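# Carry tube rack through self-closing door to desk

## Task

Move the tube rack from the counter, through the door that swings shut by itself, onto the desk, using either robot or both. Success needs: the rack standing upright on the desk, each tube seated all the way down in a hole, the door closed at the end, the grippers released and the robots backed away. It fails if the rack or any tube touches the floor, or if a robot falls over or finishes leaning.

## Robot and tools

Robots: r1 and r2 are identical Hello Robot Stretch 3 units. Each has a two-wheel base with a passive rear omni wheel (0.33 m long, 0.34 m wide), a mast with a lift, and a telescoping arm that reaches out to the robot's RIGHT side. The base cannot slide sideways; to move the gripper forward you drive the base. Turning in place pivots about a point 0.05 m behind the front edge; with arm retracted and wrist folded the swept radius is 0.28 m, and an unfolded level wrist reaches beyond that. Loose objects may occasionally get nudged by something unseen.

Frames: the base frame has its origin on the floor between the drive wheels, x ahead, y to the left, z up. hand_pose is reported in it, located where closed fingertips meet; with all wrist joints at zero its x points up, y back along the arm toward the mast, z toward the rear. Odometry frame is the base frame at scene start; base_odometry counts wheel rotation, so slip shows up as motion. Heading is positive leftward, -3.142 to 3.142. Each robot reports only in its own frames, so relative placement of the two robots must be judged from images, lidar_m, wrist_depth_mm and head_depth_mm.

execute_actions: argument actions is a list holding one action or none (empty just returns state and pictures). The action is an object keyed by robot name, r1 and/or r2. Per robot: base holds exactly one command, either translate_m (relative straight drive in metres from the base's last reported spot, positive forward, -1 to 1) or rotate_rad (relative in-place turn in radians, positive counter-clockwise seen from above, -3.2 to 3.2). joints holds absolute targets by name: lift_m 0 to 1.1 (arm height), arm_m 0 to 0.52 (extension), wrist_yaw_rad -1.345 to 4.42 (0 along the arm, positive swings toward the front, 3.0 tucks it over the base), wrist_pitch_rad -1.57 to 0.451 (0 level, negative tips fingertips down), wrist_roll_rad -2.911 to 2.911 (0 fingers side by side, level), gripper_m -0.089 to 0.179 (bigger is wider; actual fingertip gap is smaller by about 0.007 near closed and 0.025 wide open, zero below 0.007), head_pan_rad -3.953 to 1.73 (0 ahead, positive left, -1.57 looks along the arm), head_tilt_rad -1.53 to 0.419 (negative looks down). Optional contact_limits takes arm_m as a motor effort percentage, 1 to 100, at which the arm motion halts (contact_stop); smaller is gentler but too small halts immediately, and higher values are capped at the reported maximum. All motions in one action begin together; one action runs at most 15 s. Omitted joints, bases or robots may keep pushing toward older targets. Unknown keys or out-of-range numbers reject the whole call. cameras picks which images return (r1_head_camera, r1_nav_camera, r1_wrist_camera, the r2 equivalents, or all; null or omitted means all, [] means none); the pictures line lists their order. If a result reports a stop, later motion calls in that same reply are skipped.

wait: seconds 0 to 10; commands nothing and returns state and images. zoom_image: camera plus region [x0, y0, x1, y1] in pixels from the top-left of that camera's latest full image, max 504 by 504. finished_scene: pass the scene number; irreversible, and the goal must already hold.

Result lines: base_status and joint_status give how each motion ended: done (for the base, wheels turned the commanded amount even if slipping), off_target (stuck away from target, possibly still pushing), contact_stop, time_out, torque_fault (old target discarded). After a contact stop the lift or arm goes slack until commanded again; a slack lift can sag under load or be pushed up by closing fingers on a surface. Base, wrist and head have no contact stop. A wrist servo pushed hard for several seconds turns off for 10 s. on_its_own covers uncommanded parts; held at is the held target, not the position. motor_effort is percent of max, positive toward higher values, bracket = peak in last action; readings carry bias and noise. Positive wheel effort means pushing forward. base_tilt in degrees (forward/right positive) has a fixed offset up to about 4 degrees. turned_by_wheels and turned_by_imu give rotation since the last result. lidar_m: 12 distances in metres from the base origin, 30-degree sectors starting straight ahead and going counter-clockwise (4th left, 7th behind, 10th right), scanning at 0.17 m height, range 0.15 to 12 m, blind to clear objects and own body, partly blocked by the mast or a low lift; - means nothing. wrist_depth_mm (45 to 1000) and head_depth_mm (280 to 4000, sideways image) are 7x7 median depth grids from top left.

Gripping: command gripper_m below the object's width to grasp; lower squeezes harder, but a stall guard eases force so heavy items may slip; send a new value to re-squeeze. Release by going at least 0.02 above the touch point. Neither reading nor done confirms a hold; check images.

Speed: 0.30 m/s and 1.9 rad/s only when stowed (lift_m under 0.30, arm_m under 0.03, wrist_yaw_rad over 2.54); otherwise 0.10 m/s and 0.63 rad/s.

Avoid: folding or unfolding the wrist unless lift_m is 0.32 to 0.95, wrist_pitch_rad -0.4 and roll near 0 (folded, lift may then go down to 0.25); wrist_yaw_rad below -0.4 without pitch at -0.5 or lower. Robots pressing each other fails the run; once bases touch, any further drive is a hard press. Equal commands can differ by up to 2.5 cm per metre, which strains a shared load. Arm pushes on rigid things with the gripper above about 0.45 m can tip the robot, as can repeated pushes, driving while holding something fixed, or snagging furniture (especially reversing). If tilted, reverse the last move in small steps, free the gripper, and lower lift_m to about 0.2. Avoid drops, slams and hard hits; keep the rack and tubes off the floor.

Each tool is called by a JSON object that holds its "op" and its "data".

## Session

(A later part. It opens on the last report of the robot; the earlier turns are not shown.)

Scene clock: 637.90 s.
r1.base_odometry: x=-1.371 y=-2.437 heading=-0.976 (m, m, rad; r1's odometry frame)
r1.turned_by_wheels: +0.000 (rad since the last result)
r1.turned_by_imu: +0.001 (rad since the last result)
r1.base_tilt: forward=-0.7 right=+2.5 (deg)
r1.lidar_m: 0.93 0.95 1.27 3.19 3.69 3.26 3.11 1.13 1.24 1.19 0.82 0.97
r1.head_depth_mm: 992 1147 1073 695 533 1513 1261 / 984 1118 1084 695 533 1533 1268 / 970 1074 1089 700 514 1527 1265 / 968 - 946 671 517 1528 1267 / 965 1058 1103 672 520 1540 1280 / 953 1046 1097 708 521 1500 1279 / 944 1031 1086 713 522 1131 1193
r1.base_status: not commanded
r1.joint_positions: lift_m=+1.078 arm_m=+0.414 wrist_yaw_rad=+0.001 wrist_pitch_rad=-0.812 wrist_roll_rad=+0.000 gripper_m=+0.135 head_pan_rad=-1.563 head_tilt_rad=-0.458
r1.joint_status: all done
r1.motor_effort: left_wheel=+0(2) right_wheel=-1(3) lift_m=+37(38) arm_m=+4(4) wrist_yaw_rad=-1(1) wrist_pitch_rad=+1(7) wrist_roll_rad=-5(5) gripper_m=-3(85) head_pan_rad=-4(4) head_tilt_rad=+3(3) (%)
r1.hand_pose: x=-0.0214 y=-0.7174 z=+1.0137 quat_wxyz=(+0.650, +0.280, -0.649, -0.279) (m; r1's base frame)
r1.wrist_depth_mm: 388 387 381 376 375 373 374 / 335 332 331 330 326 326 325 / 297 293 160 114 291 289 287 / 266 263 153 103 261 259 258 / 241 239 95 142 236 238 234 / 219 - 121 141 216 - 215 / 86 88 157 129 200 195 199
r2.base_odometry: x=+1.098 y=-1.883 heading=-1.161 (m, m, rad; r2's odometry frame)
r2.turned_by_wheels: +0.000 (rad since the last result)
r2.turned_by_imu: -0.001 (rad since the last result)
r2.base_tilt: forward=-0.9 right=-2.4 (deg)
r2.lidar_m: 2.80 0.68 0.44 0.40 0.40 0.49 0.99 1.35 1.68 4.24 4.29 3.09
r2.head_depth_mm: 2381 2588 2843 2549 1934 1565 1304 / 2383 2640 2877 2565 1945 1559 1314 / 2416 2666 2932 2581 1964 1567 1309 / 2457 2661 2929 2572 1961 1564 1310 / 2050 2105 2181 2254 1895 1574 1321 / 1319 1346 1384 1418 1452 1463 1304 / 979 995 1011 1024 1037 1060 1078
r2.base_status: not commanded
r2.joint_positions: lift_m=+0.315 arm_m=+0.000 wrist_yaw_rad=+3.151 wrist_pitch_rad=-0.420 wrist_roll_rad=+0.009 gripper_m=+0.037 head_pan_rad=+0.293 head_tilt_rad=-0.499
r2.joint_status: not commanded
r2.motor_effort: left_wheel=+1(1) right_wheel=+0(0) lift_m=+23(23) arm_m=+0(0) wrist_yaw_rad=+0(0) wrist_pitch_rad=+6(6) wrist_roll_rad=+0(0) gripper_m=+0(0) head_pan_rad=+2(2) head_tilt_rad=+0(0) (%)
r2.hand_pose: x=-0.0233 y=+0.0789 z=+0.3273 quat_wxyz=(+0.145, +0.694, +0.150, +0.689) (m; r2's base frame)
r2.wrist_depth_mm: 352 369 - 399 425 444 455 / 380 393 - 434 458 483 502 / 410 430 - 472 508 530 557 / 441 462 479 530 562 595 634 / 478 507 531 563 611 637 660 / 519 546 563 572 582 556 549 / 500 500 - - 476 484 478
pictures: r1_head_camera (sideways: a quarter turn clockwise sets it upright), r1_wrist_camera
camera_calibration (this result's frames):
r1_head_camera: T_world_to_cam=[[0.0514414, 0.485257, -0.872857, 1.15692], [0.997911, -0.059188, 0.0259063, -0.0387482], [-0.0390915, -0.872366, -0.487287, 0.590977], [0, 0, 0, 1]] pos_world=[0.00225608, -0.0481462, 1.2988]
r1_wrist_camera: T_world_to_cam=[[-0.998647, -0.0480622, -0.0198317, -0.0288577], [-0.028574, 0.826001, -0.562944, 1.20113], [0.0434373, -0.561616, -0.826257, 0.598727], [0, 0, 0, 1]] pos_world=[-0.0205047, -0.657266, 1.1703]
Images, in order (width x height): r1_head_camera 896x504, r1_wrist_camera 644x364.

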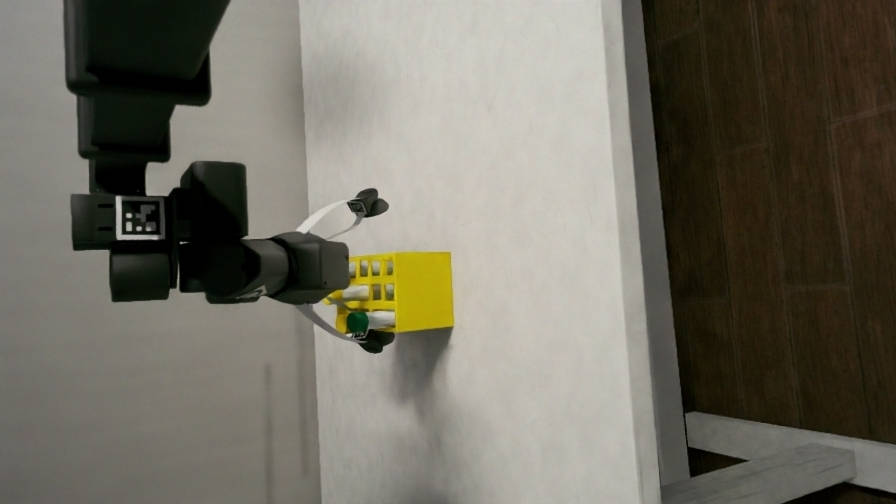

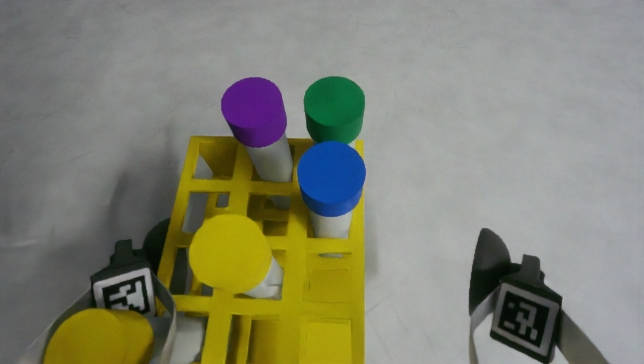

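{"op": "execute_actions", "data": {"actions": [{"r1":{"base":{"translate_m":0.013},"joints":{"gripper_m":0.105,"lift_m":1.081}}}], "cameras": []}}

{"op": "execute_actions", "data": {"actions": [{"r1":{"base":{"translate_m":0.013},"joints":{"gripper_m":0.066}}}], "cameras": ["r1_wrist_camera"]}}

{"op": "execute_actions", "data": {"actions": [{"r1":{"joints":{"arm_m":0.392,"lift_m":1.09},"contact_limits":{"arm_m":20}}}], "cameras": ["r1_head_camera","r1_wrist_camera"]}}

Scene clock: 653.17 s.
r1.base_odometry: x=-1.364 y=-2.448 heading=-0.976 (m, m, rad; r1's odometry frame)
r1.turned_by_wheels: +0.000 (rad since the last result)
r1.turned_by_imu: +0.000 (rad since the last result)
r1.base_tilt: forward=-0.7 right=+2.6 (deg)
r1.lidar_m: 0.91 0.94 1.25 3.13 3.71 3.29 3.12 1.14 1.24 1.19 0.81 0.96
r1.head_depth_mm: 987 1143 1071 693 533 1525 1266 / 978 1117 1086 695 533 1532 1262 / 969 1093 1085 699 517 1530 1261 / 963 - 977 670 515 1524 1265 / 965 1053 1099 673 519 1526 1273 / 956 1044 1099 711 521 1495 1272 / 944 1033 1090 712 521 1081 1186
r1.base_status: done
r1.joint_positions: lift_m=+1.081 arm_m=+0.414 wrist_yaw_rad=+0.001 wrist_pitch_rad=-0.816 wrist_roll_rad=+0.000 gripper_m=+0.105 head_pan_rad=-1.563 head_tilt_rad=-0.458
r1.joint_status: all done
r1.motor_effort: left_wheel=-1(4) right_wheel=+1(7) lift_m=+37(38) arm_m=+4(4) wrist_yaw_rad=-1(1) wrist_pitch_rad=+3(6) wrist_roll_rad=-5(5) gripper_m=-2(83) head_pan_rad=-5(4) head_tilt_rad=+3(2) (%)
r1.hand_pose: x=-0.0214 y=-0.7167 z=+1.0162 quat_wxyz=(+0.650, +0.281, -0.649, -0.280) (m; r1's base frame)
r1.wrist_depth_mm: 387 385 384 381 378 375 370 / 337 337 336 332 328 329 326 / 299 297 295 116 278 291 291 / 268 267 206 150 252 261 262 / 243 242 145 140 204 238 236 / 222 225 133 132 197 220 217 / 206 86 126 162 195 196 200
r2.base_odometry: x=+1.098 y=-1.883 heading=-1.161 (m, m, rad; r2's odometry frame)
r2.turned_by_wheels: +0.000 (rad since the last result)
r2.turned_by_imu: -0.001 (rad since the last result)
r2.base_tilt: forward=-0.8 right=-2.5 (deg)
r2.lidar_m: 2.80 0.68 0.43 0.40 0.40 0.49 0.99 1.35 1.67 4.24 4.27 3.09
r2.head_depth_mm: 2398 2571 2858 2555 1953 1563 1310 / 2398 2627 2919 2560 1935 1564 1319 / 2432 2655 2875 2581 1955 1568 1307 / 2457 2665 2945 2586 1956 1566 1317 / 2057 2121 2194 2265 1890 1575 1311 / 1329 1356 1390 1412 1442 1470 1301 / 978 993 1011 1027 1045 1060 1082
r2.base_status: not commanded
r2.joint_positions: lift_m=+0.315 arm_m=+0.000 wrist_yaw_rad=+3.151 wrist_pitch_rad=-0.420 wrist_roll_rad=+0.009 gripper_m=+0.037 head_pan_rad=+0.293 head_tilt_rad=-0.499
r2.joint_status: not commanded
r2.motor_effort: left_wheel=+1(1) right_wheel=+0(0) lift_m=+23(23) arm_m=+0(1) wrist_yaw_rad=+0(0) wrist_pitch_rad=+6(6) wrist_roll_rad=+0(0) gripper_m=+1(1) head_pan_rad=+2(2) head_tilt_rad=+0(0) (%)
r2.hand_pose: x=-0.0233 y=+0.0789 z=+0.3273 quat_wxyz=(+0.145, +0.694, +0.150, +0.689) (m; r2's base frame)
r2.wrist_depth_mm: 354 366 - 399 417 442 456 / 381 391 - 434 456 486 503 / 412 430 - 471 503 537 569 / 444 469 484 532 558 585 633 / 486 511 534 559 599 627 658 / 519 557 550 567 586 558 546 / 501 507 - - 473 472 478
pictures: none
No camera images: the call's "cameras" was empty. Leave "cameras" out to get every camera's image.

Scene clock: 654.77 s.
r1.base_odometry: x=-1.357 y=-2.459 heading=-0.976 (m, m, rad; r1's odometry frame)
r1.turned_by_wheels: +0.000 (rad since the last result)
r1.turned_by_imu: +0.000 (rad since the last result)
r1.base_tilt: forward=-0.7 right=+2.6 (deg)
r1.lidar_m: 0.90 0.93 1.23 3.11 3.73 3.29 3.14 1.15 1.24 1.18 0.81 0.95
r1.head_depth_mm: 987 1145 1076 694 533 1521 1264 / 979 1117 1084 699 534 1525 1256 / 974 1086 1087 698 516 1531 1264 / 966 - 738 662 517 1532 1267 / 967 1057 1100 673 519 1532 1276 / 954 1043 1102 706 521 1498 1271 / 948 1031 1088 712 523 1058 1190
r1.base_status: done
r1.joint_positions: lift_m=+1.081 arm_m=+0.414 wrist_yaw_rad=-0.001 wrist_pitch_rad=-0.812 wrist_roll_rad=-0.002 gripper_m=+0.066 head_pan_rad=-1.563 head_tilt_rad=-0.458
r1.joint_status: all done
r1.motor_effort: left_wheel=-4(5) right_wheel=+7(10) lift_m=+34(35) arm_m=+4(4) wrist_yaw_rad=+1(1) wrist_pitch_rad=+1(3) wrist_roll_rad=-4(5) gripper_m=-7(81) head_pan_rad=-4(4) head_tilt_rad=+3(3) (%)
r1.hand_pose: x=-0.0218 y=-0.7175 z=+1.0169 quat_wxyz=(+0.650, +0.279, -0.649, -0.280) (m; r1's base frame)
r1.wrist_depth_mm: 393 390 384 381 385 378 379 / 341 339 335 337 335 331 328 / 301 299 296 117 113 294 292 / 270 267 262 152 100 263 262 / 243 243 213 138 136 238 238 / 222 223 140 120 169 218 219 / 206 88 107 156 185 202 201
r2.base_odometry: x=+1.098 y=-1.883 heading=-1.161 (m, m, rad; r2's odometry frame)
r2.turned_by_wheels: +0.000 (rad since the last result)
r2.turned_by_imu: +0.000 (rad since the last result)
r2.base_tilt: forward=-0.9 right=-2.5 (deg)
r2.lidar_m: 2.81 0.68 0.44 0.40 0.40 0.49 0.99 1.35 1.67 4.22 4.28 3.08
r2.head_depth_mm: 2387 2594 2864 2562 1936 1553 1311 / 2399 2644 2895 2568 1960 1560 1310 / 2419 2646 2906 2570 1952 1574 1309 / 2433 2654 2952 2589 1950 1570 1309 / 2072 2125 2203 2252 1883 1570 1305 / 1325 1358 1380 1417 1450 1468 1308 / 980 994 1009 1027 1046 1059 1084
r2.base_status: not commanded
r2.joint_positions: lift_m=+0.315 arm_m=+0.000 wrist_yaw_rad=+3.151 wrist_pitch_rad=-0.420 wrist_roll_rad=+0.009 gripper_m=+0.037 head_pan_rad=+0.293 head_tilt_rad=-0.499
r2.joint_status: not commanded
r2.motor_effort: left_wheel=+1(1) right_wheel=+0(0) lift_m=+23(23) arm_m=+0(1) wrist_yaw_rad=+0(1) wrist_pitch_rad=+6(6) wrist_roll_rad=+0(0) gripper_m=+0(0) head_pan_rad=+2(2) head_tilt_rad=+0(0) (%)
r2.hand_pose: x=-0.0233 y=+0.0789 z=+0.3273 quat_wxyz=(+0.145, +0.694, +0.150, +0.689) (m; r2's base frame)
r2.wrist_depth_mm: 355 365 - 402 423 445 458 / 378 395 - 435 459 482 502 / 408 426 - 477 501 530 553 / 442 466 483 525 558 589 629 / 489 515 531 569 595 639 663 / 522 544 560 568 578 557 554 / 497 508 - - 474 475 474
pictures: r1_wrist_camera
camera_calibration (this result's frames):
r1_wrist_camera: T_world_to_cam=[[-0.998716, -0.0472528, -0.0182654, -0.030201], [-0.0287797, 0.82592, -0.563052, 1.20296], [0.0416915, -0.561803, -0.82622, 0.601102], [0, 0, 0, 1]] pos_world=[-0.0206023, -0.657276, 1.17342]
Images, in order (width x height): r1_wrist_camera 644x364.

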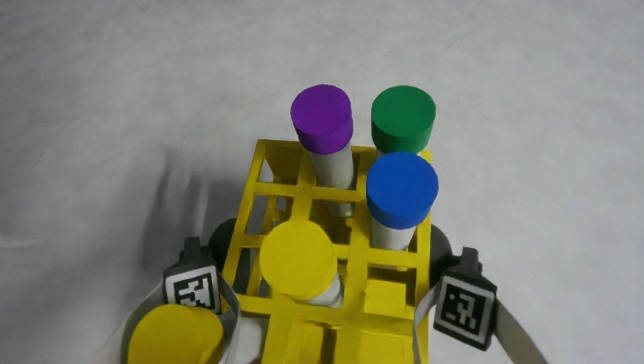

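Scene clock: 655.83 s.
r1.base_odometry: x=-1.357 y=-2.459 heading=-0.976 (m, m, rad; r1's odometry frame)
r1.turned_by_wheels: +0.000 (rad since the last result)
r1.turned_by_imu: +0.000 (rad since the last result)
r1.base_tilt: forward=-0.7 right=+2.6 (deg)
r1.lidar_m: 0.90 0.93 1.23 3.09 3.67 3.28 3.14 1.15 1.24 1.18 0.81 0.95
r1.head_depth_mm: - 1133 1073 695 534 1523 1266 / 977 1104 1082 696 534 1528 1266 / 966 1091 1098 695 515 1545 1264 / 960 - 682 665 517 1545 1264 / 964 1057 1096 673 519 1520 1274 / 957 1043 1097 709 520 1493 1271 / 946 1035 1090 712 522 1060 1194
r1.base_status: not commanded
r1.joint_positions: lift_m=+1.090 arm_m=+0.392 wrist_yaw_rad=-0.001 wrist_pitch_rad=-0.810 wrist_roll_rad=-0.007 gripper_m=+0.066 head_pan_rad=-1.563 head_tilt_rad=-0.458
r1.joint_status: all done
r1.motor_effort: left_wheel=-2(4) right_wheel=+2(7) lift_m=+37(39) arm_m=-4(4) wrist_yaw_rad=+0(0) wrist_pitch_rad=+1(7) wrist_roll_rad=-1(4) gripper_m=-6(7) head_pan_rad=-4(4) head_tilt_rad=+3(3) (%)
r1.contact_limits: arm_m 20 (drawing in: default 27, maximum 45; extending or still: default 38, maximum 63)
r1.hand_pose: x=-0.0217 y=-0.6965 z=+1.0260 quat_wxyz=(+0.652, +0.280, -0.647, -0.278) (m; r1's base frame)
r1.wrist_depth_mm: 403 403 402 401 397 393 395 / 351 349 349 347 345 345 343 / 312 310 307 103 102 306 306 / 278 277 270 146 111 274 273 / 253 252 181 144 95 248 248 / 231 230 140 93 204 228 227 / 211 211 116 133 164 208 209
r2.base_odometry: x=+1.098 y=-1.883 heading=-1.161 (m, m, rad; r2's odometry frame)
r2.turned_by_wheels: +0.000 (rad since the last result)
r2.turned_by_imu: +0.000 (rad since the last result)
r2.base_tilt: forward=-0.9 right=-2.4 (deg)
r2.lidar_m: 2.80 0.68 0.43 0.40 0.40 0.49 0.99 1.35 1.67 4.23 4.27 3.09
r2.head_depth_mm: 2405 2576 2853 2561 1943 1574 1310 / 2408 2630 2909 2578 1935 1567 1310 / 2408 2668 2901 2562 1959 1568 1309 / 2432 2675 2974 2563 1944 1574 1314 / 2067 2103 2192 2227 1880 1573 1318 / 1319 1348 1390 1410 1452 1473 1304 / 981 995 1010 1024 1039 1065 1078
r2.base_status: not commanded
r2.joint_positions: lift_m=+0.315 arm_m=+0.000 wrist_yaw_rad=+3.151 wrist_pitch_rad=-0.420 wrist_roll_rad=+0.009 gripper_m=+0.037 head_pan_rad=+0.293 head_tilt_rad=-0.499
r2.joint_status: not commanded
r2.motor_effort: left_wheel=+1(1) right_wheel=+0(1) lift_m=+23(23) arm_m=+0(0) wrist_yaw_rad=+0(0) wrist_pitch_rad=+6(6) wrist_roll_rad=+0(0) gripper_m=+1(0) head_pan_rad=+2(1) head_tilt_rad=+0(0) (%)
r2.hand_pose: x=-0.0233 y=+0.0789 z=+0.3273 quat_wxyz=(+0.145, +0.694, +0.150, +0.689) (m; r2's base frame)
r2.wrist_depth_mm: 356 363 - 401 422 440 456 / 377 397 - 438 457 491 498 / 411 428 - 479 495 532 559 / 446 462 481 524 559 593 641 / 491 512 528 563 606 635 672 / 516 543 567 566 594 551 558 / 494 514 - - 475 480 474
pictures: r1_head_camera (sideways: a quarter turn clockwise sets it upright), r1_wrist_camera
camera_calibration (this result's frames):
r1_head_camera: T_world_to_cam=[[0.0514413, 0.485246, -0.872863, 1.15692], [0.997911, -0.0591875, 0.0259072, -0.0387493], [-0.0390912, -0.872372, -0.487277, 0.590963], [0, 0, 0, 1]] pos_world=[0.00225609, -0.0481463, 1.2988]
r1_wrist_camera: T_world_to_cam=[[-0.998585, -0.0509704, -0.0151517, -0.0347438], [-0.033544, 0.824912, -0.564264, 1.19115], [0.0412596, -0.562958, -0.825455, 0.618826], [0, 0, 0, 1]] pos_world=[-0.0202712, -0.635994, 1.18241]
Images, in order (width x height): r1_head_camera 896x504, r1_wrist_camera 644x364.

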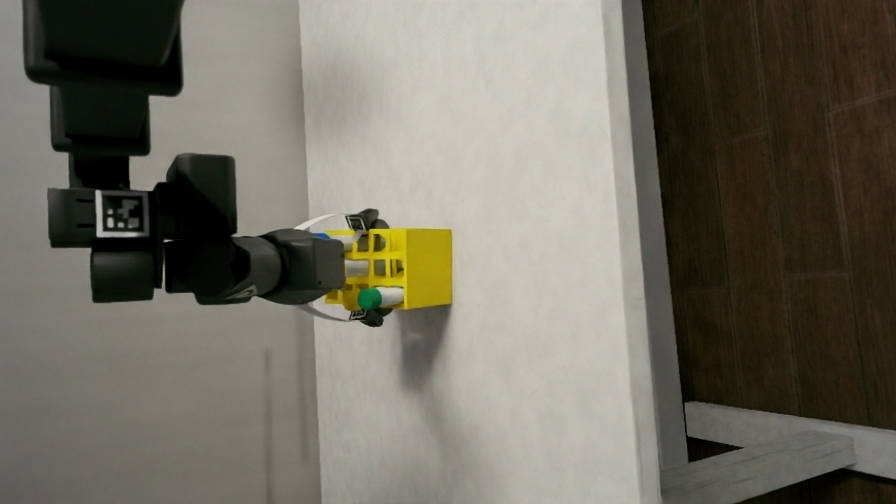

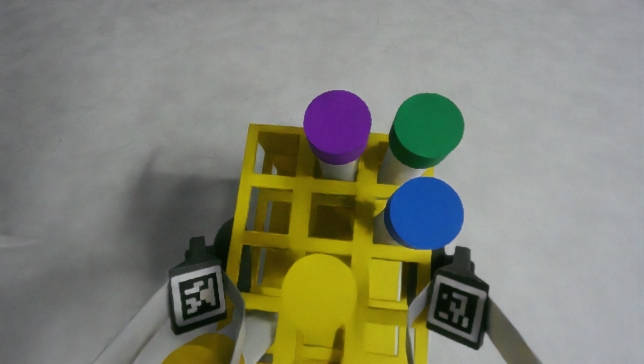

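{"op": "execute_actions", "data": {"actions": [{"r1":{"joints":{"arm_m":0.380,"lift_m":1.095},"contact_limits":{"arm_m":20}}}], "cameras": ["r1_wrist_camera"]}}

{"op": "execute_actions", "data": {"actions": [{"r1":{"base":{"translate_m":0.006},"joints":{"gripper_m":0.092}}}], "cameras": ["r1_head_camera","r1_wrist_camera"]}}

Scene clock: 660.40 s.
r1.base_odometry: x=-1.357 y=-2.459 heading=-0.976 (m, m, rad; r1's odometry frame)
r1.turned_by_wheels: +0.000 (rad since the last result)
r1.turned_by_imu: +0.000 (rad since the last result)
r1.base_tilt: forward=-0.7 right=+2.6 (deg)
r1.lidar_m: 0.90 0.93 1.23 3.09 3.71 3.28 3.13 1.15 1.24 1.18 0.81 0.95
r1.head_depth_mm: - 1118 1070 693 533 1522 1261 / 968 1100 1078 699 534 1520 1260 / 960 1110 1088 700 516 1533 1261 / 951 - 659 641 517 1544 1270 / 961 1054 1105 673 518 1536 1267 / 958 1046 1101 706 521 1490 1273 / 941 1028 1087 710 523 1057 1189
r1.base_status: not commanded
r1.joint_positions: lift_m=+1.094 arm_m=+0.380 wrist_yaw_rad=+0.000 wrist_pitch_rad=-0.817 wrist_roll_rad=-0.007 gripper_m=+0.066 head_pan_rad=-1.563 head_tilt_rad=-0.458
r1.joint_status: all done
r1.motor_effort: left_wheel=-2(2) right_wheel=+2(2) lift_m=+38(41) arm_m=-4(4) wrist_yaw_rad=+0(0) wrist_pitch_rad=+4(8) wrist_roll_rad=-1(1) gripper_m=-5(5) head_pan_rad=-4(4) head_tilt_rad=+2(3) (%)
r1.contact_limits: arm_m 20 (drawing in: default 27, maximum 45; extending or still: default 38, maximum 63)
r1.hand_pose: x=-0.0217 y=-0.6832 z=+1.0299 quat_wxyz=(+0.651, +0.282, -0.646, -0.280) (m; r1's base frame)
r1.wrist_depth_mm: 405 407 402 401 402 400 395 / 356 353 351 348 354 350 346 / 314 314 306 96 95 310 309 / 282 280 274 142 140 279 278 / 255 255 212 151 93 253 251 / 234 234 140 99 172 231 231 / 217 215 135 92 169 211 213
r2.base_odometry: x=+1.098 y=-1.883 heading=-1.161 (m, m, rad; r2's odometry frame)
r2.turned_by_wheels: +0.000 (rad since the last result)
r2.turned_by_imu: -0.001 (rad since the last result)
r2.base_tilt: forward=-0.9 right=-2.3 (deg)
r2.lidar_m: 2.80 0.68 0.44 0.40 0.40 0.49 0.99 1.35 1.68 4.23 4.26 3.08
r2.head_depth_mm: 2361 2606 2874 2571 1934 1560 1309 / 2410 2639 2908 2566 1948 1565 1310 / 2411 2638 2912 2579 1959 1562 1312 / 2454 2646 2987 2579 1943 1570 1314 / 2060 2123 2203 2250 1884 1561 1314 / 1316 1350 1380 1409 1445 1468 1299 / 983 994 1012 1028 1038 1059 1078
r2.base_status: not commanded
r2.joint_positions: lift_m=+0.315 arm_m=+0.000 wrist_yaw_rad=+3.151 wrist_pitch_rad=-0.420 wrist_roll_rad=+0.009 gripper_m=+0.037 head_pan_rad=+0.293 head_tilt_rad=-0.499
r2.joint_status: not commanded
r2.motor_effort: left_wheel=+1(1) right_wheel=+0(1) lift_m=+23(23) arm_m=+1(1) wrist_yaw_rad=-1(0) wrist_pitch_rad=+6(6) wrist_roll_rad=+0(0) gripper_m=+1(0) head_pan_rad=+2(3) head_tilt_rad=-1(0) (%)
r2.hand_pose: x=-0.0233 y=+0.0789 z=+0.3273 quat_wxyz=(+0.145, +0.694, +0.150, +0.689) (m; r2's base frame)
r2.wrist_depth_mm: 352 368 - 402 427 443 464 / 380 398 - 434 457 487 498 / 408 428 - 472 501 532 555 / 449 465 490 527 557 596 651 / 483 514 536 567 596 629 672 / 519 537 560 572 581 558 555 / 503 513 - - 479 475 474
pictures: r1_wrist_camera
camera_calibration (this result's frames):
r1_wrist_camera: T_world_to_cam=[[-0.998562, -0.0513743, -0.0152889, -0.0340922], [-0.034062, 0.828435, -0.559048, 1.17945], [0.0413866, -0.557724, -0.828994, 0.636805], [0, 0, 0, 1]] pos_world=[-0.0202238, -0.623691, 1.18676]
Images, in order (width x height): r1_wrist_camera 644x364.

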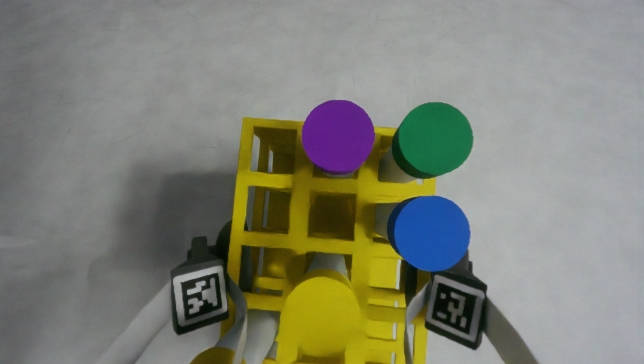

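Scene clock: 661.53 s.
r1.base_odometry: x=-1.353 y=-2.464 heading=-0.976 (m, m, rad; r1's odometry frame)
r1.turned_by_wheels: +0.000 (rad since the last result)
r1.turned_by_imu: +0.000 (rad since the last result)
r1.base_tilt: forward=-0.6 right=+2.6 (deg)
r1.lidar_m: 0.90 0.92 1.22 3.07 3.69 3.32 3.13 1.15 1.24 1.18 0.80 0.94
r1.head_depth_mm: - 1125 1076 695 532 1516 1272 / 971 1102 1084 696 533 1520 1257 / 958 1115 1088 698 515 1531 1265 / 952 - 704 639 517 1526 1263 / 966 1053 1105 662 519 1527 1271 / 954 1040 1098 709 522 1500 1270 / 948 1028 1083 712 522 1040 1185
r1.base_status: done
r1.joint_positions: lift_m=+1.094 arm_m=+0.380 wrist_yaw_rad=+0.000 wrist_pitch_rad=-0.825 wrist_roll_rad=-0.008 gripper_m=+0.092 head_pan_rad=-1.563 head_tilt_rad=-0.458
r1.joint_status: all done
r1.motor_effort: left_wheel=-1(3) right_wheel=+2(8) lift_m=+38(38) arm_m=-4(4) wrist_yaw_rad=-1(0) wrist_pitch_rad=+9(10) wrist_roll_rad=+0(1) gripper_m=-1(77) head_pan_rad=-5(4) head_tilt_rad=+2(3) (%)
r1.hand_pose: x=-0.0217 y=-0.6814 z=+1.0286 quat_wxyz=(+0.651, +0.285, -0.645, -0.283) (m; r1's base frame)
r1.wrist_depth_mm: 398 397 392 396 392 393 389 / 349 351 346 345 344 343 342 / 308 307 307 103 103 304 304 / 280 278 273 145 134 276 274 / 254 253 214 176 96 251 249 / 233 233 170 93 170 230 230 / 215 212 130 132 183 209 211
r2.base_odometry: x=+1.098 y=-1.883 heading=-1.161 (m, m, rad; r2's odometry frame)
r2.turned_by_wheels: +0.000 (rad since the last result)
r2.turned_by_imu: +0.000 (rad since the last result)
r2.base_tilt: forward=-0.9 right=-2.4 (deg)
r2.lidar_m: 2.81 0.68 0.44 0.40 0.40 0.49 0.99 1.35 1.68 4.23 4.25 3.07
r2.head_depth_mm: 2367 2563 2862 2572 1948 1567 1315 / 2408 2618 2898 2561 1938 1571 1311 / 2428 2650 2885 2557 1942 1579 1312 / 2441 2673 2938 2566 1946 1565 1309 / 2046 2109 2191 2239 1880 1577 1311 / 1322 1350 1381 1412 1439 1466 1307 / 977 990 1011 1024 1042 1062 1077
r2.base_status: not commanded
r2.joint_positions: lift_m=+0.315 arm_m=+0.000 wrist_yaw_rad=+3.151 wrist_pitch_rad=-0.420 wrist_roll_rad=+0.009 gripper_m=+0.037 head_pan_rad=+0.293 head_tilt_rad=-0.499
r2.joint_status: not commanded
r2.motor_effort: left_wheel=+1(1) right_wheel=+0(0) lift_m=+22(23) arm_m=+0(0) wrist_yaw_rad=+0(1) wrist_pitch_rad=+6(6) wrist_roll_rad=+0(0) gripper_m=+0(0) head_pan_rad=+2(2) head_tilt_rad=-1(1) (%)
r2.hand_pose: x=-0.0233 y=+0.0789 z=+0.3273 quat_wxyz=(+0.145, +0.694, +0.150, +0.689) (m; r2's base frame)
r2.wrist_depth_mm: 355 366 - 398 423 438 462 / 382 397 - 440 461 485 501 / 410 428 - 472 505 531 565 / 444 466 480 521 556 595 633 / 485 514 528 567 604 640 665 / 519 537 550 577 583 552 555 / 498 513 - - 479 473 477
pictures: r1_head_camera (sideways: a quarter turn clockwise sets it upright), r1_wrist_camera
camera_calibration (this result's frames):
r1_head_camera: T_world_to_cam=[[0.0514415, 0.485246, -0.872863, 1.15692], [0.997911, -0.0591878, 0.0259072, -0.0387493], [-0.0390915, -0.872372, -0.487277, 0.590963], [0, 0, 0, 1]] pos_world=[0.00225608, -0.0481463, 1.2988]
r1_wrist_camera: T_world_to_cam=[[-0.998527, -0.0521722, -0.0148776, -0.0349862], [-0.035311, 0.83319, -0.551858, 1.17304], [0.0411875, -0.55052, -0.833805, 0.646531], [0, 0, 0, 1]] pos_world=[-0.0201424, -0.623261, 1.18591]
Images, in order (width x height): r1_head_camera 896x504, r1_wrist_camera 644x364.

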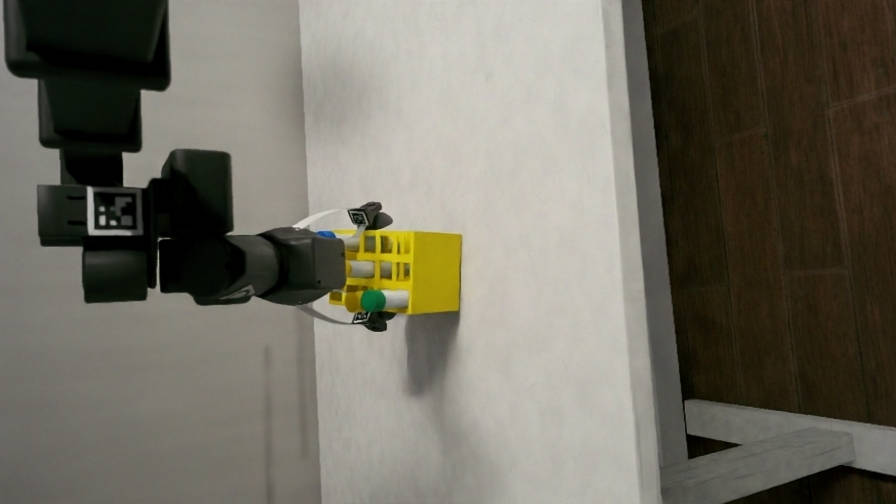

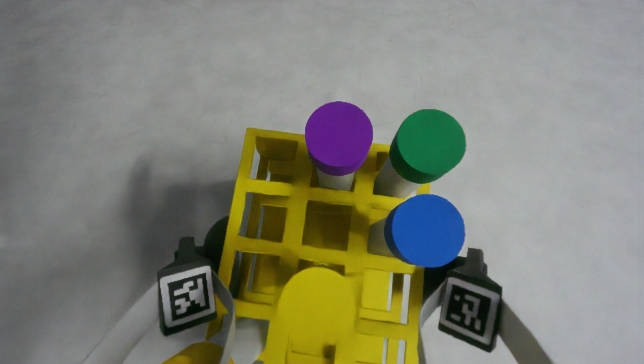

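{"op": "execute_actions", "data": {"actions": [{"r1":{"base":{"translate_m":0.008},"joints":{"gripper_m":0.125}}}], "cameras": ["r1_head_camera","r1_wrist_camera"]}}

{"op": "zoom_image", "data": {"camera": "r1_head_camera", "region": [280,190,480,360]}}

Scene clock: 667.77 s.
r1.base_odometry: x=-1.349 y=-2.470 heading=-0.976 (m, m, rad; r1's odometry frame)
r1.turned_by_wheels: +0.000 (rad since the last result)
r1.turned_by_imu: +0.000 (rad since the last result)
r1.base_tilt: forward=-0.6 right=+2.6 (deg)
r1.lidar_m: 0.88 0.91 1.21 3.06 3.70 3.32 3.15 1.16 1.24 1.18 0.80 0.93
r1.head_depth_mm: - 1123 1071 692 533 1524 1261 / 969 1101 1078 696 533 1524 1267 / 958 1118 1118 699 515 1544 1266 / 953 - 883 639 517 1527 1272 / 963 1048 1108 640 519 1538 1265 / 957 1050 1102 708 520 1485 1264 / 942 1035 1088 714 522 1036 1191
r1.base_status: done
r1.joint_positions: lift_m=+1.094 arm_m=+0.380 wrist_yaw_rad=+0.000 wrist_pitch_rad=-0.825 wrist_roll_rad=-0.008 gripper_m=+0.125 head_pan_rad=-1.563 head_tilt_rad=-0.458
r1.joint_status: all done
r1.motor_effort: left_wheel=-2(3) right_wheel=+3(9) lift_m=+38(38) arm_m=-4(4) wrist_yaw_rad=+0(0) wrist_pitch_rad=+9(9) wrist_roll_rad=+0(0) gripper_m=+0(82) head_pan_rad=-5(4) head_tilt_rad=+3(3) (%)
r1.hand_pose: x=-0.0217 y=-0.6814 z=+1.0286 quat_wxyz=(+0.651, +0.285, -0.645, -0.283) (m; r1's base frame)
r1.wrist_depth_mm: 397 397 395 392 395 390 388 / 350 347 348 344 346 343 341 / 309 307 302 106 293 305 303 / 279 279 149 147 270 275 274 / 254 255 145 143 241 256 250 / 232 236 136 139 231 - 229 / 218 207 132 136 213 208 213
r2.base_odometry: x=+1.098 y=-1.883 heading=-1.161 (m, m, rad; r2's odometry frame)
r2.turned_by_wheels: +0.000 (rad since the last result)
r2.turned_by_imu: -0.001 (rad since the last result)
r2.base_tilt: forward=-0.8 right=-2.4 (deg)
r2.lidar_m: 2.80 0.68 0.43 0.40 0.40 0.49 0.99 1.35 1.67 4.23 4.27 3.09
r2.head_depth_mm: 2390 2588 2850 2563 1928 1562 1309 / 2423 2629 2899 2581 1951 1566 1311 / 2423 2654 2891 2560 1938 1565 1314 / 2441 2658 2959 2562 1950 1570 1313 / 2063 2121 2199 2261 1887 1577 1317 / 1327 1350 1380 1420 1448 1468 1298 / 977 993 1009 1027 1043 1059 1080
r2.base_status: not commanded
r2.joint_positions: lift_m=+0.315 arm_m=+0.000 wrist_yaw_rad=+3.151 wrist_pitch_rad=-0.420 wrist_roll_rad=+0.009 gripper_m=+0.037 head_pan_rad=+0.293 head_tilt_rad=-0.499
r2.joint_status: not commanded
r2.motor_effort: left_wheel=+1(1) right_wheel=+0(1) lift_m=+22(23) arm_m=+1(0) wrist_yaw_rad=+0(1) wrist_pitch_rad=+6(6) wrist_roll_rad=+0(0) gripper_m=+0(0) head_pan_rad=+1(2) head_tilt_rad=+0(1) (%)
r2.hand_pose: x=-0.0233 y=+0.0789 z=+0.3273 quat_wxyz=(+0.145, +0.694, +0.150, +0.689) (m; r2's base frame)
r2.wrist_depth_mm: 353 366 - 404 423 446 458 / 380 398 - 433 459 482 499 / 409 427 - 473 497 534 558 / 443 471 492 523 552 585 637 / 492 509 535 565 599 631 654 / 524 543 556 567 583 560 550 / 499 505 - - 474 473 474
pictures: r1_head_camera (sideways: a quarter turn clockwise sets it upright), r1_wrist_camera
camera_calibration (this result's frames):
r1_head_camera: T_world_to_cam=[[0.0514415, 0.485246, -0.872863, 1.15692], [0.997911, -0.0591878, 0.0259072, -0.0387493], [-0.0390915, -0.872372, -0.487276, 0.590963], [0, 0, 0, 1]] pos_world=[0.00225608, -0.0481463, 1.2988]
r1_wrist_camera: T_world_to_cam=[[-0.998527, -0.0521726, -0.0148758, -0.0349885], [-0.0353124, 0.83319, -0.551858, 1.17304], [0.0411863, -0.55052, -0.833805, 0.646531], [0, 0, 0, 1]] pos_world=[-0.0201424, -0.623261, 1.18591]
Images, in order (width x height): r1_head_camera 896x504, r1_wrist_camera 644x364.

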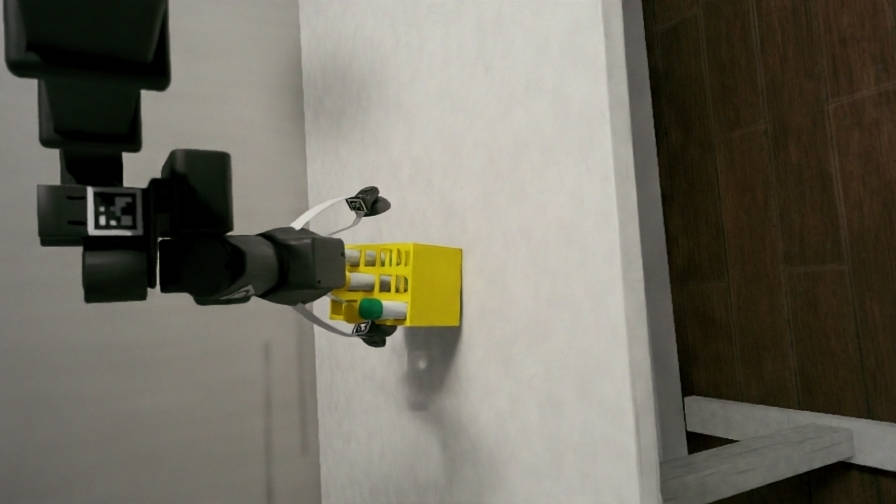

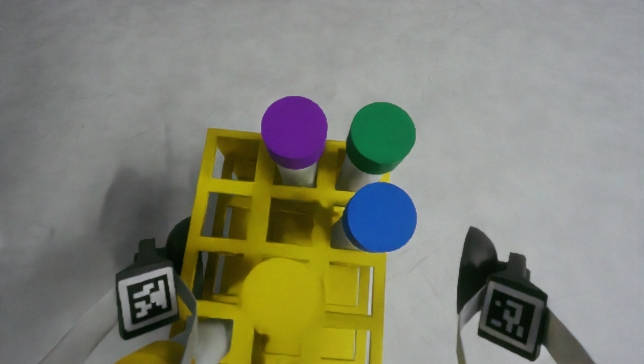

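Region (280, 190, 480, 360) of r1_head_camera's 896x504 image, scaled by 2.520, with more detail than that image has; it fills the top 428 rows of this view, and the rest is white.

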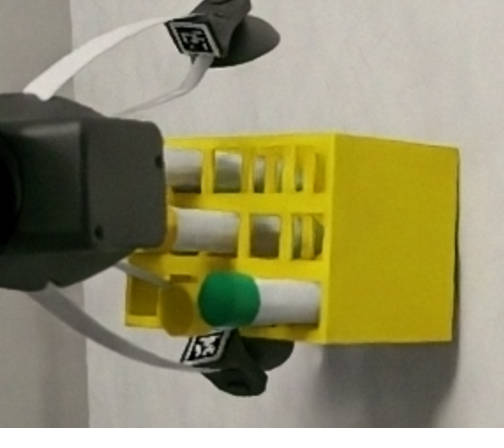

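{"op": "execute_actions", "data": {"actions": [{"r1":{"joints":{"wrist_pitch_rad":-0.70,"arm_m":0.395},"contact_limits":{"arm_m":20}}}], "cameras": ["r1_head_camera","r1_wrist_camera"]}}

{"op": "zoom_image", "data": {"camera": "r1_head_camera", "region": [280,190,480,360]}}

Scene clock: 676.87 s.
r1.base_odometry: x=-1.349 y=-2.470 heading=-0.976 (m, m, rad; r1's odometry frame)
r1.turned_by_wheels: +0.000 (rad since the last result)
r1.turned_by_imu: +0.001 (rad since the last result)
r1.base_tilt: forward=-0.7 right=+2.6 (deg)
r1.lidar_m: 0.89 0.91 1.21 3.04 3.72 3.31 3.15 1.16 1.24 1.18 0.80 0.93
r1.head_depth_mm: - 1122 1070 694 533 1522 1265 / 964 1110 1086 695 534 1523 1261 / 957 1105 1091 699 515 1525 1271 / 960 - 695 672 518 1524 1269 / 966 1058 1101 641 519 1522 1275 / 954 1041 1100 711 522 1493 1267 / 947 1036 1085 711 523 1040 1195
r1.base_status: not commanded
r1.joint_positions: lift_m=+1.094 arm_m=+0.395 wrist_yaw_rad=+0.000 wrist_pitch_rad=-0.718 wrist_roll_rad=-0.008 gripper_m=+0.125 head_pan_rad=-1.563 head_tilt_rad=-0.458
r1.joint_status: all done
r1.motor_effort: left_wheel=-1(2) right_wheel=+2(2) lift_m=+38(38) arm_m=+5(3) wrist_yaw_rad=+0(0) wrist_pitch_rad=+10(15) wrist_roll_rad=+0(0) gripper_m=+0(1) head_pan_rad=-4(5) head_tilt_rad=+2(3) (%)
r1.contact_limits: arm_m 20 (drawing in: default 27, maximum 45; extending or still: default 38, maximum 63)
r1.hand_pose: x=-0.0216 y=-0.7168 z=+1.0465 quat_wxyz=(+0.665, +0.249, -0.659, -0.248) (m; r1's base frame)
r1.wrist_depth_mm: 501 496 498 502 501 493 498 / 420 419 416 413 414 417 416 / 358 356 359 358 356 359 355 / 313 315 314 314 312 312 311 / 280 280 278 195 277 282 278 / 251 257 246 167 130 - 250 / 233 114 154 152 219 223 229
r2.base_odometry: x=+1.098 y=-1.883 heading=-1.161 (m, m, rad; r2's odometry frame)
r2.turned_by_wheels: +0.000 (rad since the last result)
r2.turned_by_imu: -0.001 (rad since the last result)
r2.base_tilt: forward=-0.8 right=-2.4 (deg)
r2.lidar_m: 2.81 0.68 0.43 0.40 0.40 0.49 0.99 1.35 1.67 4.22 4.29 3.07
r2.head_depth_mm: 2372 2591 2866 2560 1952 1563 1312 / 2410 2626 2913 2558 1952 1568 1320 / 2431 2657 2940 2571 1948 1573 1311 / 2437 2679 2953 2579 1956 1563 1319 / 2060 2120 2191 2260 1890 1567 1312 / 1323 1351 1384 1412 1437 1461 1301 / 979 991 1007 1023 1042 1064 1078
r2.base_status: not commanded
r2.joint_positions: lift_m=+0.315 arm_m=+0.000 wrist_yaw_rad=+3.151 wrist_pitch_rad=-0.420 wrist_roll_rad=+0.009 gripper_m=+0.037 head_pan_rad=+0.293 head_tilt_rad=-0.499
r2.joint_status: not commanded
r2.motor_effort: left_wheel=+1(1) right_wheel=+0(0) lift_m=+23(23) arm_m=+0(0) wrist_yaw_rad=+0(1) wrist_pitch_rad=+6(6) wrist_roll_rad=+0(0) gripper_m=+0(0) head_pan_rad=+2(2) head_tilt_rad=-1(0) (%)
r2.hand_pose: x=-0.0233 y=+0.0789 z=+0.3273 quat_wxyz=(+0.145, +0.694, +0.150, +0.689) (m; r2's base frame)
r2.wrist_depth_mm: 353 366 - 403 416 446 459 / 377 396 - 436 458 482 499 / 411 432 - 474 500 538 570 / 441 462 484 526 556 591 640 / 483 509 535 564 600 628 658 / 525 542 555 574 584 555 553 / 501 503 - - 473 478 481
pictures: r1_head_camera (sideways: a quarter turn clockwise sets it upright), r1_wrist_camera
camera_calibration (this result's frames):
r1_head_camera: T_world_to_cam=[[0.0514416, 0.485245, -0.872864, 1.15692], [0.997911, -0.0591879, 0.0259072, -0.0387494], [-0.0390916, -0.872372, -0.487276, 0.590962], [0, 0, 0, 1]] pos_world=[0.00225607, -0.0481463, 1.2988]
r1_wrist_camera: T_world_to_cam=[[-0.998514, -0.0537004, -0.00922492, -0.0435345], [-0.0354734, 0.769201, -0.638022, 1.25675], [0.0413578, -0.636746, -0.769963, 0.513352], [0, 0, 0, 1]] pos_world=[-0.0201198, -0.642155, 1.19669]
Images, in order (width x height): r1_head_camera 896x504, r1_wrist_camera 644x364.

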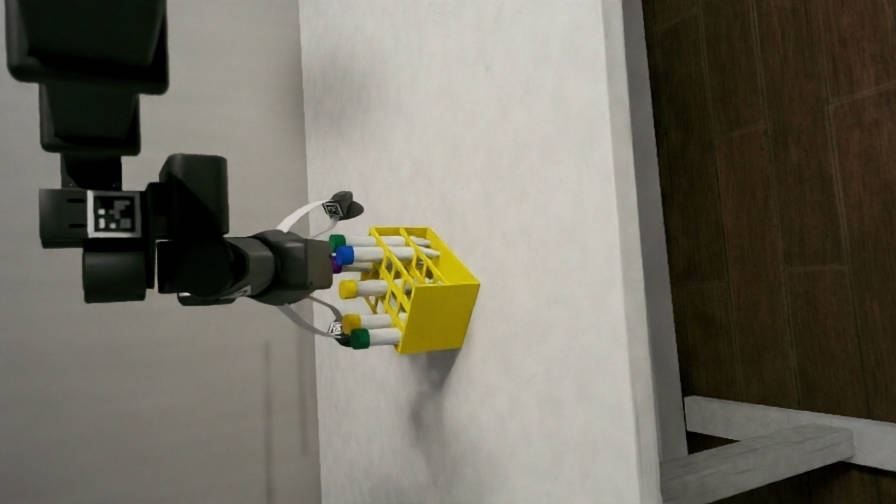

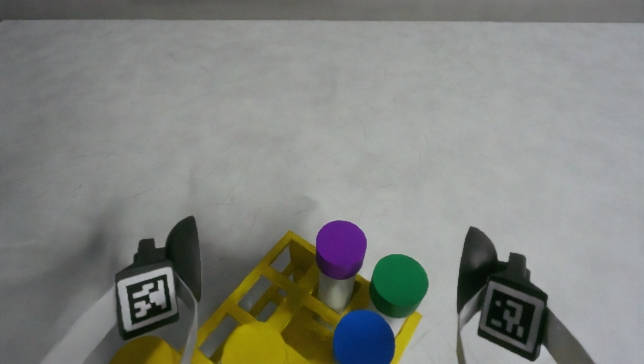

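Region (280, 190, 480, 360) of r1_head_camera's 896x504 image, scaled by 2.520, with more detail than that image has; it fills the top 428 rows of this view, and the rest is white.

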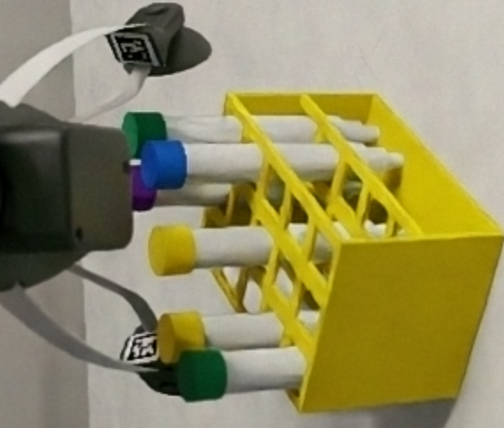

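{"op": "execute_actions", "data": {"actions": [{"r1":{"joints":{"wrist_pitch_rad":-0.45,"arm_m":0.41,"lift_m":1.097},"contact_limits":{"arm_m":20}}}], "cameras": ["r1_head_camera","r1_wrist_camera"]}}

{"op": "zoom_image", "data": {"camera": "r1_head_camera", "region": [240,170,500,380]}}

Scene clock: 681.33 s.
r1.base_odometry: x=-1.349 y=-2.470 heading=-0.976 (m, m, rad; r1's odometry frame)
r1.turned_by_wheels: +0.000 (rad since the last result)
r1.turned_by_imu: +0.001 (rad since the last result)
r1.base_tilt: forward=-0.7 right=+2.5 (deg)
r1.lidar_m: 0.89 0.91 1.22 3.05 3.69 3.31 3.15 1.16 1.24 1.18 0.80 0.93
r1.head_depth_mm: - 1126 1073 694 534 1512 1262 / - 1098 1083 695 534 1517 1263 / 966 1109 1090 700 515 1539 1266 / 953 - 943 668 518 1526 1270 / 966 1048 1026 641 520 1537 1271 / 958 1034 1098 708 520 1491 1279 / 945 1031 1091 712 524 1034 1189
r1.base_status: not commanded
r1.joint_positions: lift_m=+1.096 arm_m=+0.410 wrist_yaw_rad=+0.000 wrist_pitch_rad=-0.471 wrist_roll_rad=-0.008 gripper_m=+0.125 head_pan_rad=-1.563 head_tilt_rad=-0.458
r1.joint_status: all done
r1.motor_effort: left_wheel=-2(1) right_wheel=+2(2) lift_m=+39(39) arm_m=+5(5) wrist_yaw_rad=+0(0) wrist_pitch_rad=+13(12) wrist_roll_rad=+0(0) gripper_m=+0(1) head_pan_rad=-4(4) head_tilt_rad=+2(2) (%)
r1.contact_limits: arm_m 20 (drawing in: default 27, maximum 45; extending or still: default 38, maximum 63)
r1.hand_pose: x=-0.0216 y=-0.7720 z=+1.0973 quat_wxyz=(+0.691, +0.166, -0.684, -0.165) (m; r1's base frame)
r1.wrist_depth_mm: 479 481 480 476 475 475 475 / 523 522 520 516 523 520 518 / 555 549 547 550 549 553 562 / 448 451 450 449 453 453 454 / 371 374 375 374 376 390 377 / 321 328 318 323 321 - 323 / 285 273 279 280 281 276 282
r2.base_odometry: x=+1.098 y=-1.883 heading=-1.161 (m, m, rad; r2's odometry frame)
r2.turned_by_wheels: +0.000 (rad since the last result)
r2.turned_by_imu: -0.001 (rad since the last result)
r2.base_tilt: forward=-0.8 right=-2.4 (deg)
r2.lidar_m: 2.81 0.68 0.44 0.40 0.40 0.49 0.99 1.35 1.68 4.23 4.28 3.09
r2.head_depth_mm: 2407 2596 2872 2559 1932 1560 1312 / 2416 2629 2899 2584 1949 1566 1307 / 2405 2668 2890 2563 1957 1576 1316 / 2429 2651 2947 2573 1953 1574 1311 / 2050 2128 2200 2253 1891 1567 1311 / 1322 1354 1383 1419 1446 1472 1296 / 979 993 1008 1027 1044 1062 1082
r2.base_status: not commanded
r2.joint_positions: lift_m=+0.315 arm_m=+0.000 wrist_yaw_rad=+3.151 wrist_pitch_rad=-0.420 wrist_roll_rad=+0.009 gripper_m=+0.037 head_pan_rad=+0.293 head_tilt_rad=-0.499
r2.joint_status: not commanded
r2.motor_effort: left_wheel=+1(1) right_wheel=+0(0) lift_m=+23(23) arm_m=+1(0) wrist_yaw_rad=+0(0) wrist_pitch_rad=+6(6) wrist_roll_rad=+0(0) gripper_m=+0(0) head_pan_rad=+2(2) head_tilt_rad=+0(0) (%)
r2.hand_pose: x=-0.0233 y=+0.0789 z=+0.3273 quat_wxyz=(+0.145, +0.694, +0.150, +0.689) (m; r2's base frame)
r2.wrist_depth_mm: 355 367 - 402 419 441 462 / 383 396 - 438 458 479 512 / 405 428 - 474 504 531 557 / 441 464 485 522 556 593 634 / 485 515 535 562 604 631 653 / 518 541 561 566 583 555 547 / 507 514 - - 478 486 476
pictures: r1_head_camera (sideways: a quarter turn clockwise sets it upright), r1_wrist_camera
camera_calibration (this result's frames):
r1_head_camera: T_world_to_cam=[[0.0514414, 0.485245, -0.872863, 1.15692], [0.997911, -0.0591876, 0.0259072, -0.0387493], [-0.0390913, -0.872372, -0.487276, 0.590962], [0, 0, 0, 1]] pos_world=[0.00225609, -0.0481463, 1.2988]
r1_wrist_camera: T_world_to_cam=[[-0.998504, -0.0545195, 0.00422192, -0.0613852], [-0.0356436, 0.590356, -0.806355, 1.37828], [0.0414696, -0.805299, -0.591416, 0.191302], [0, 0, 0, 1]] pos_world=[-0.0200999, -0.662965, 1.22478]
Images, in order (width x height): r1_head_camera 896x504, r1_wrist_camera 644x364.

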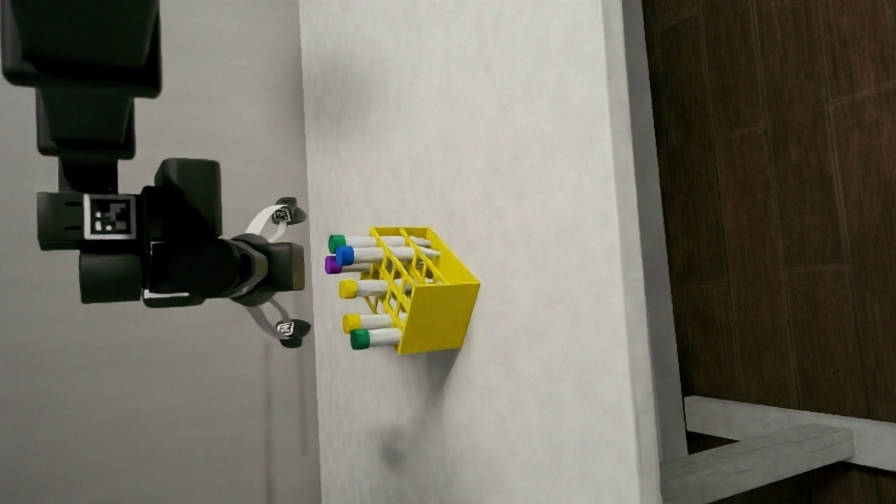

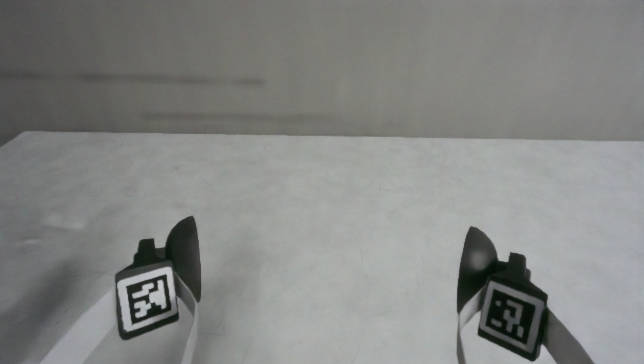

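Region (240, 170, 500, 380) of r1_head_camera's 896x504 image, scaled by 1.938, with more detail than that image has; it fills the top 407 rows of this view, and the rest is white.

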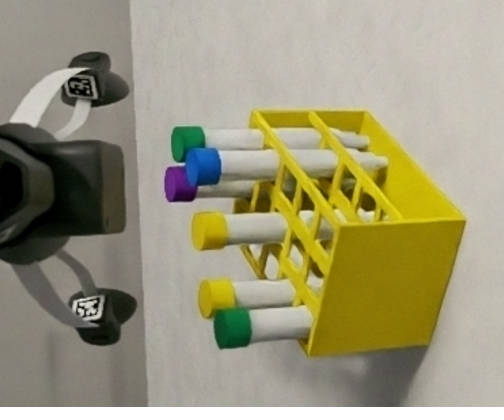

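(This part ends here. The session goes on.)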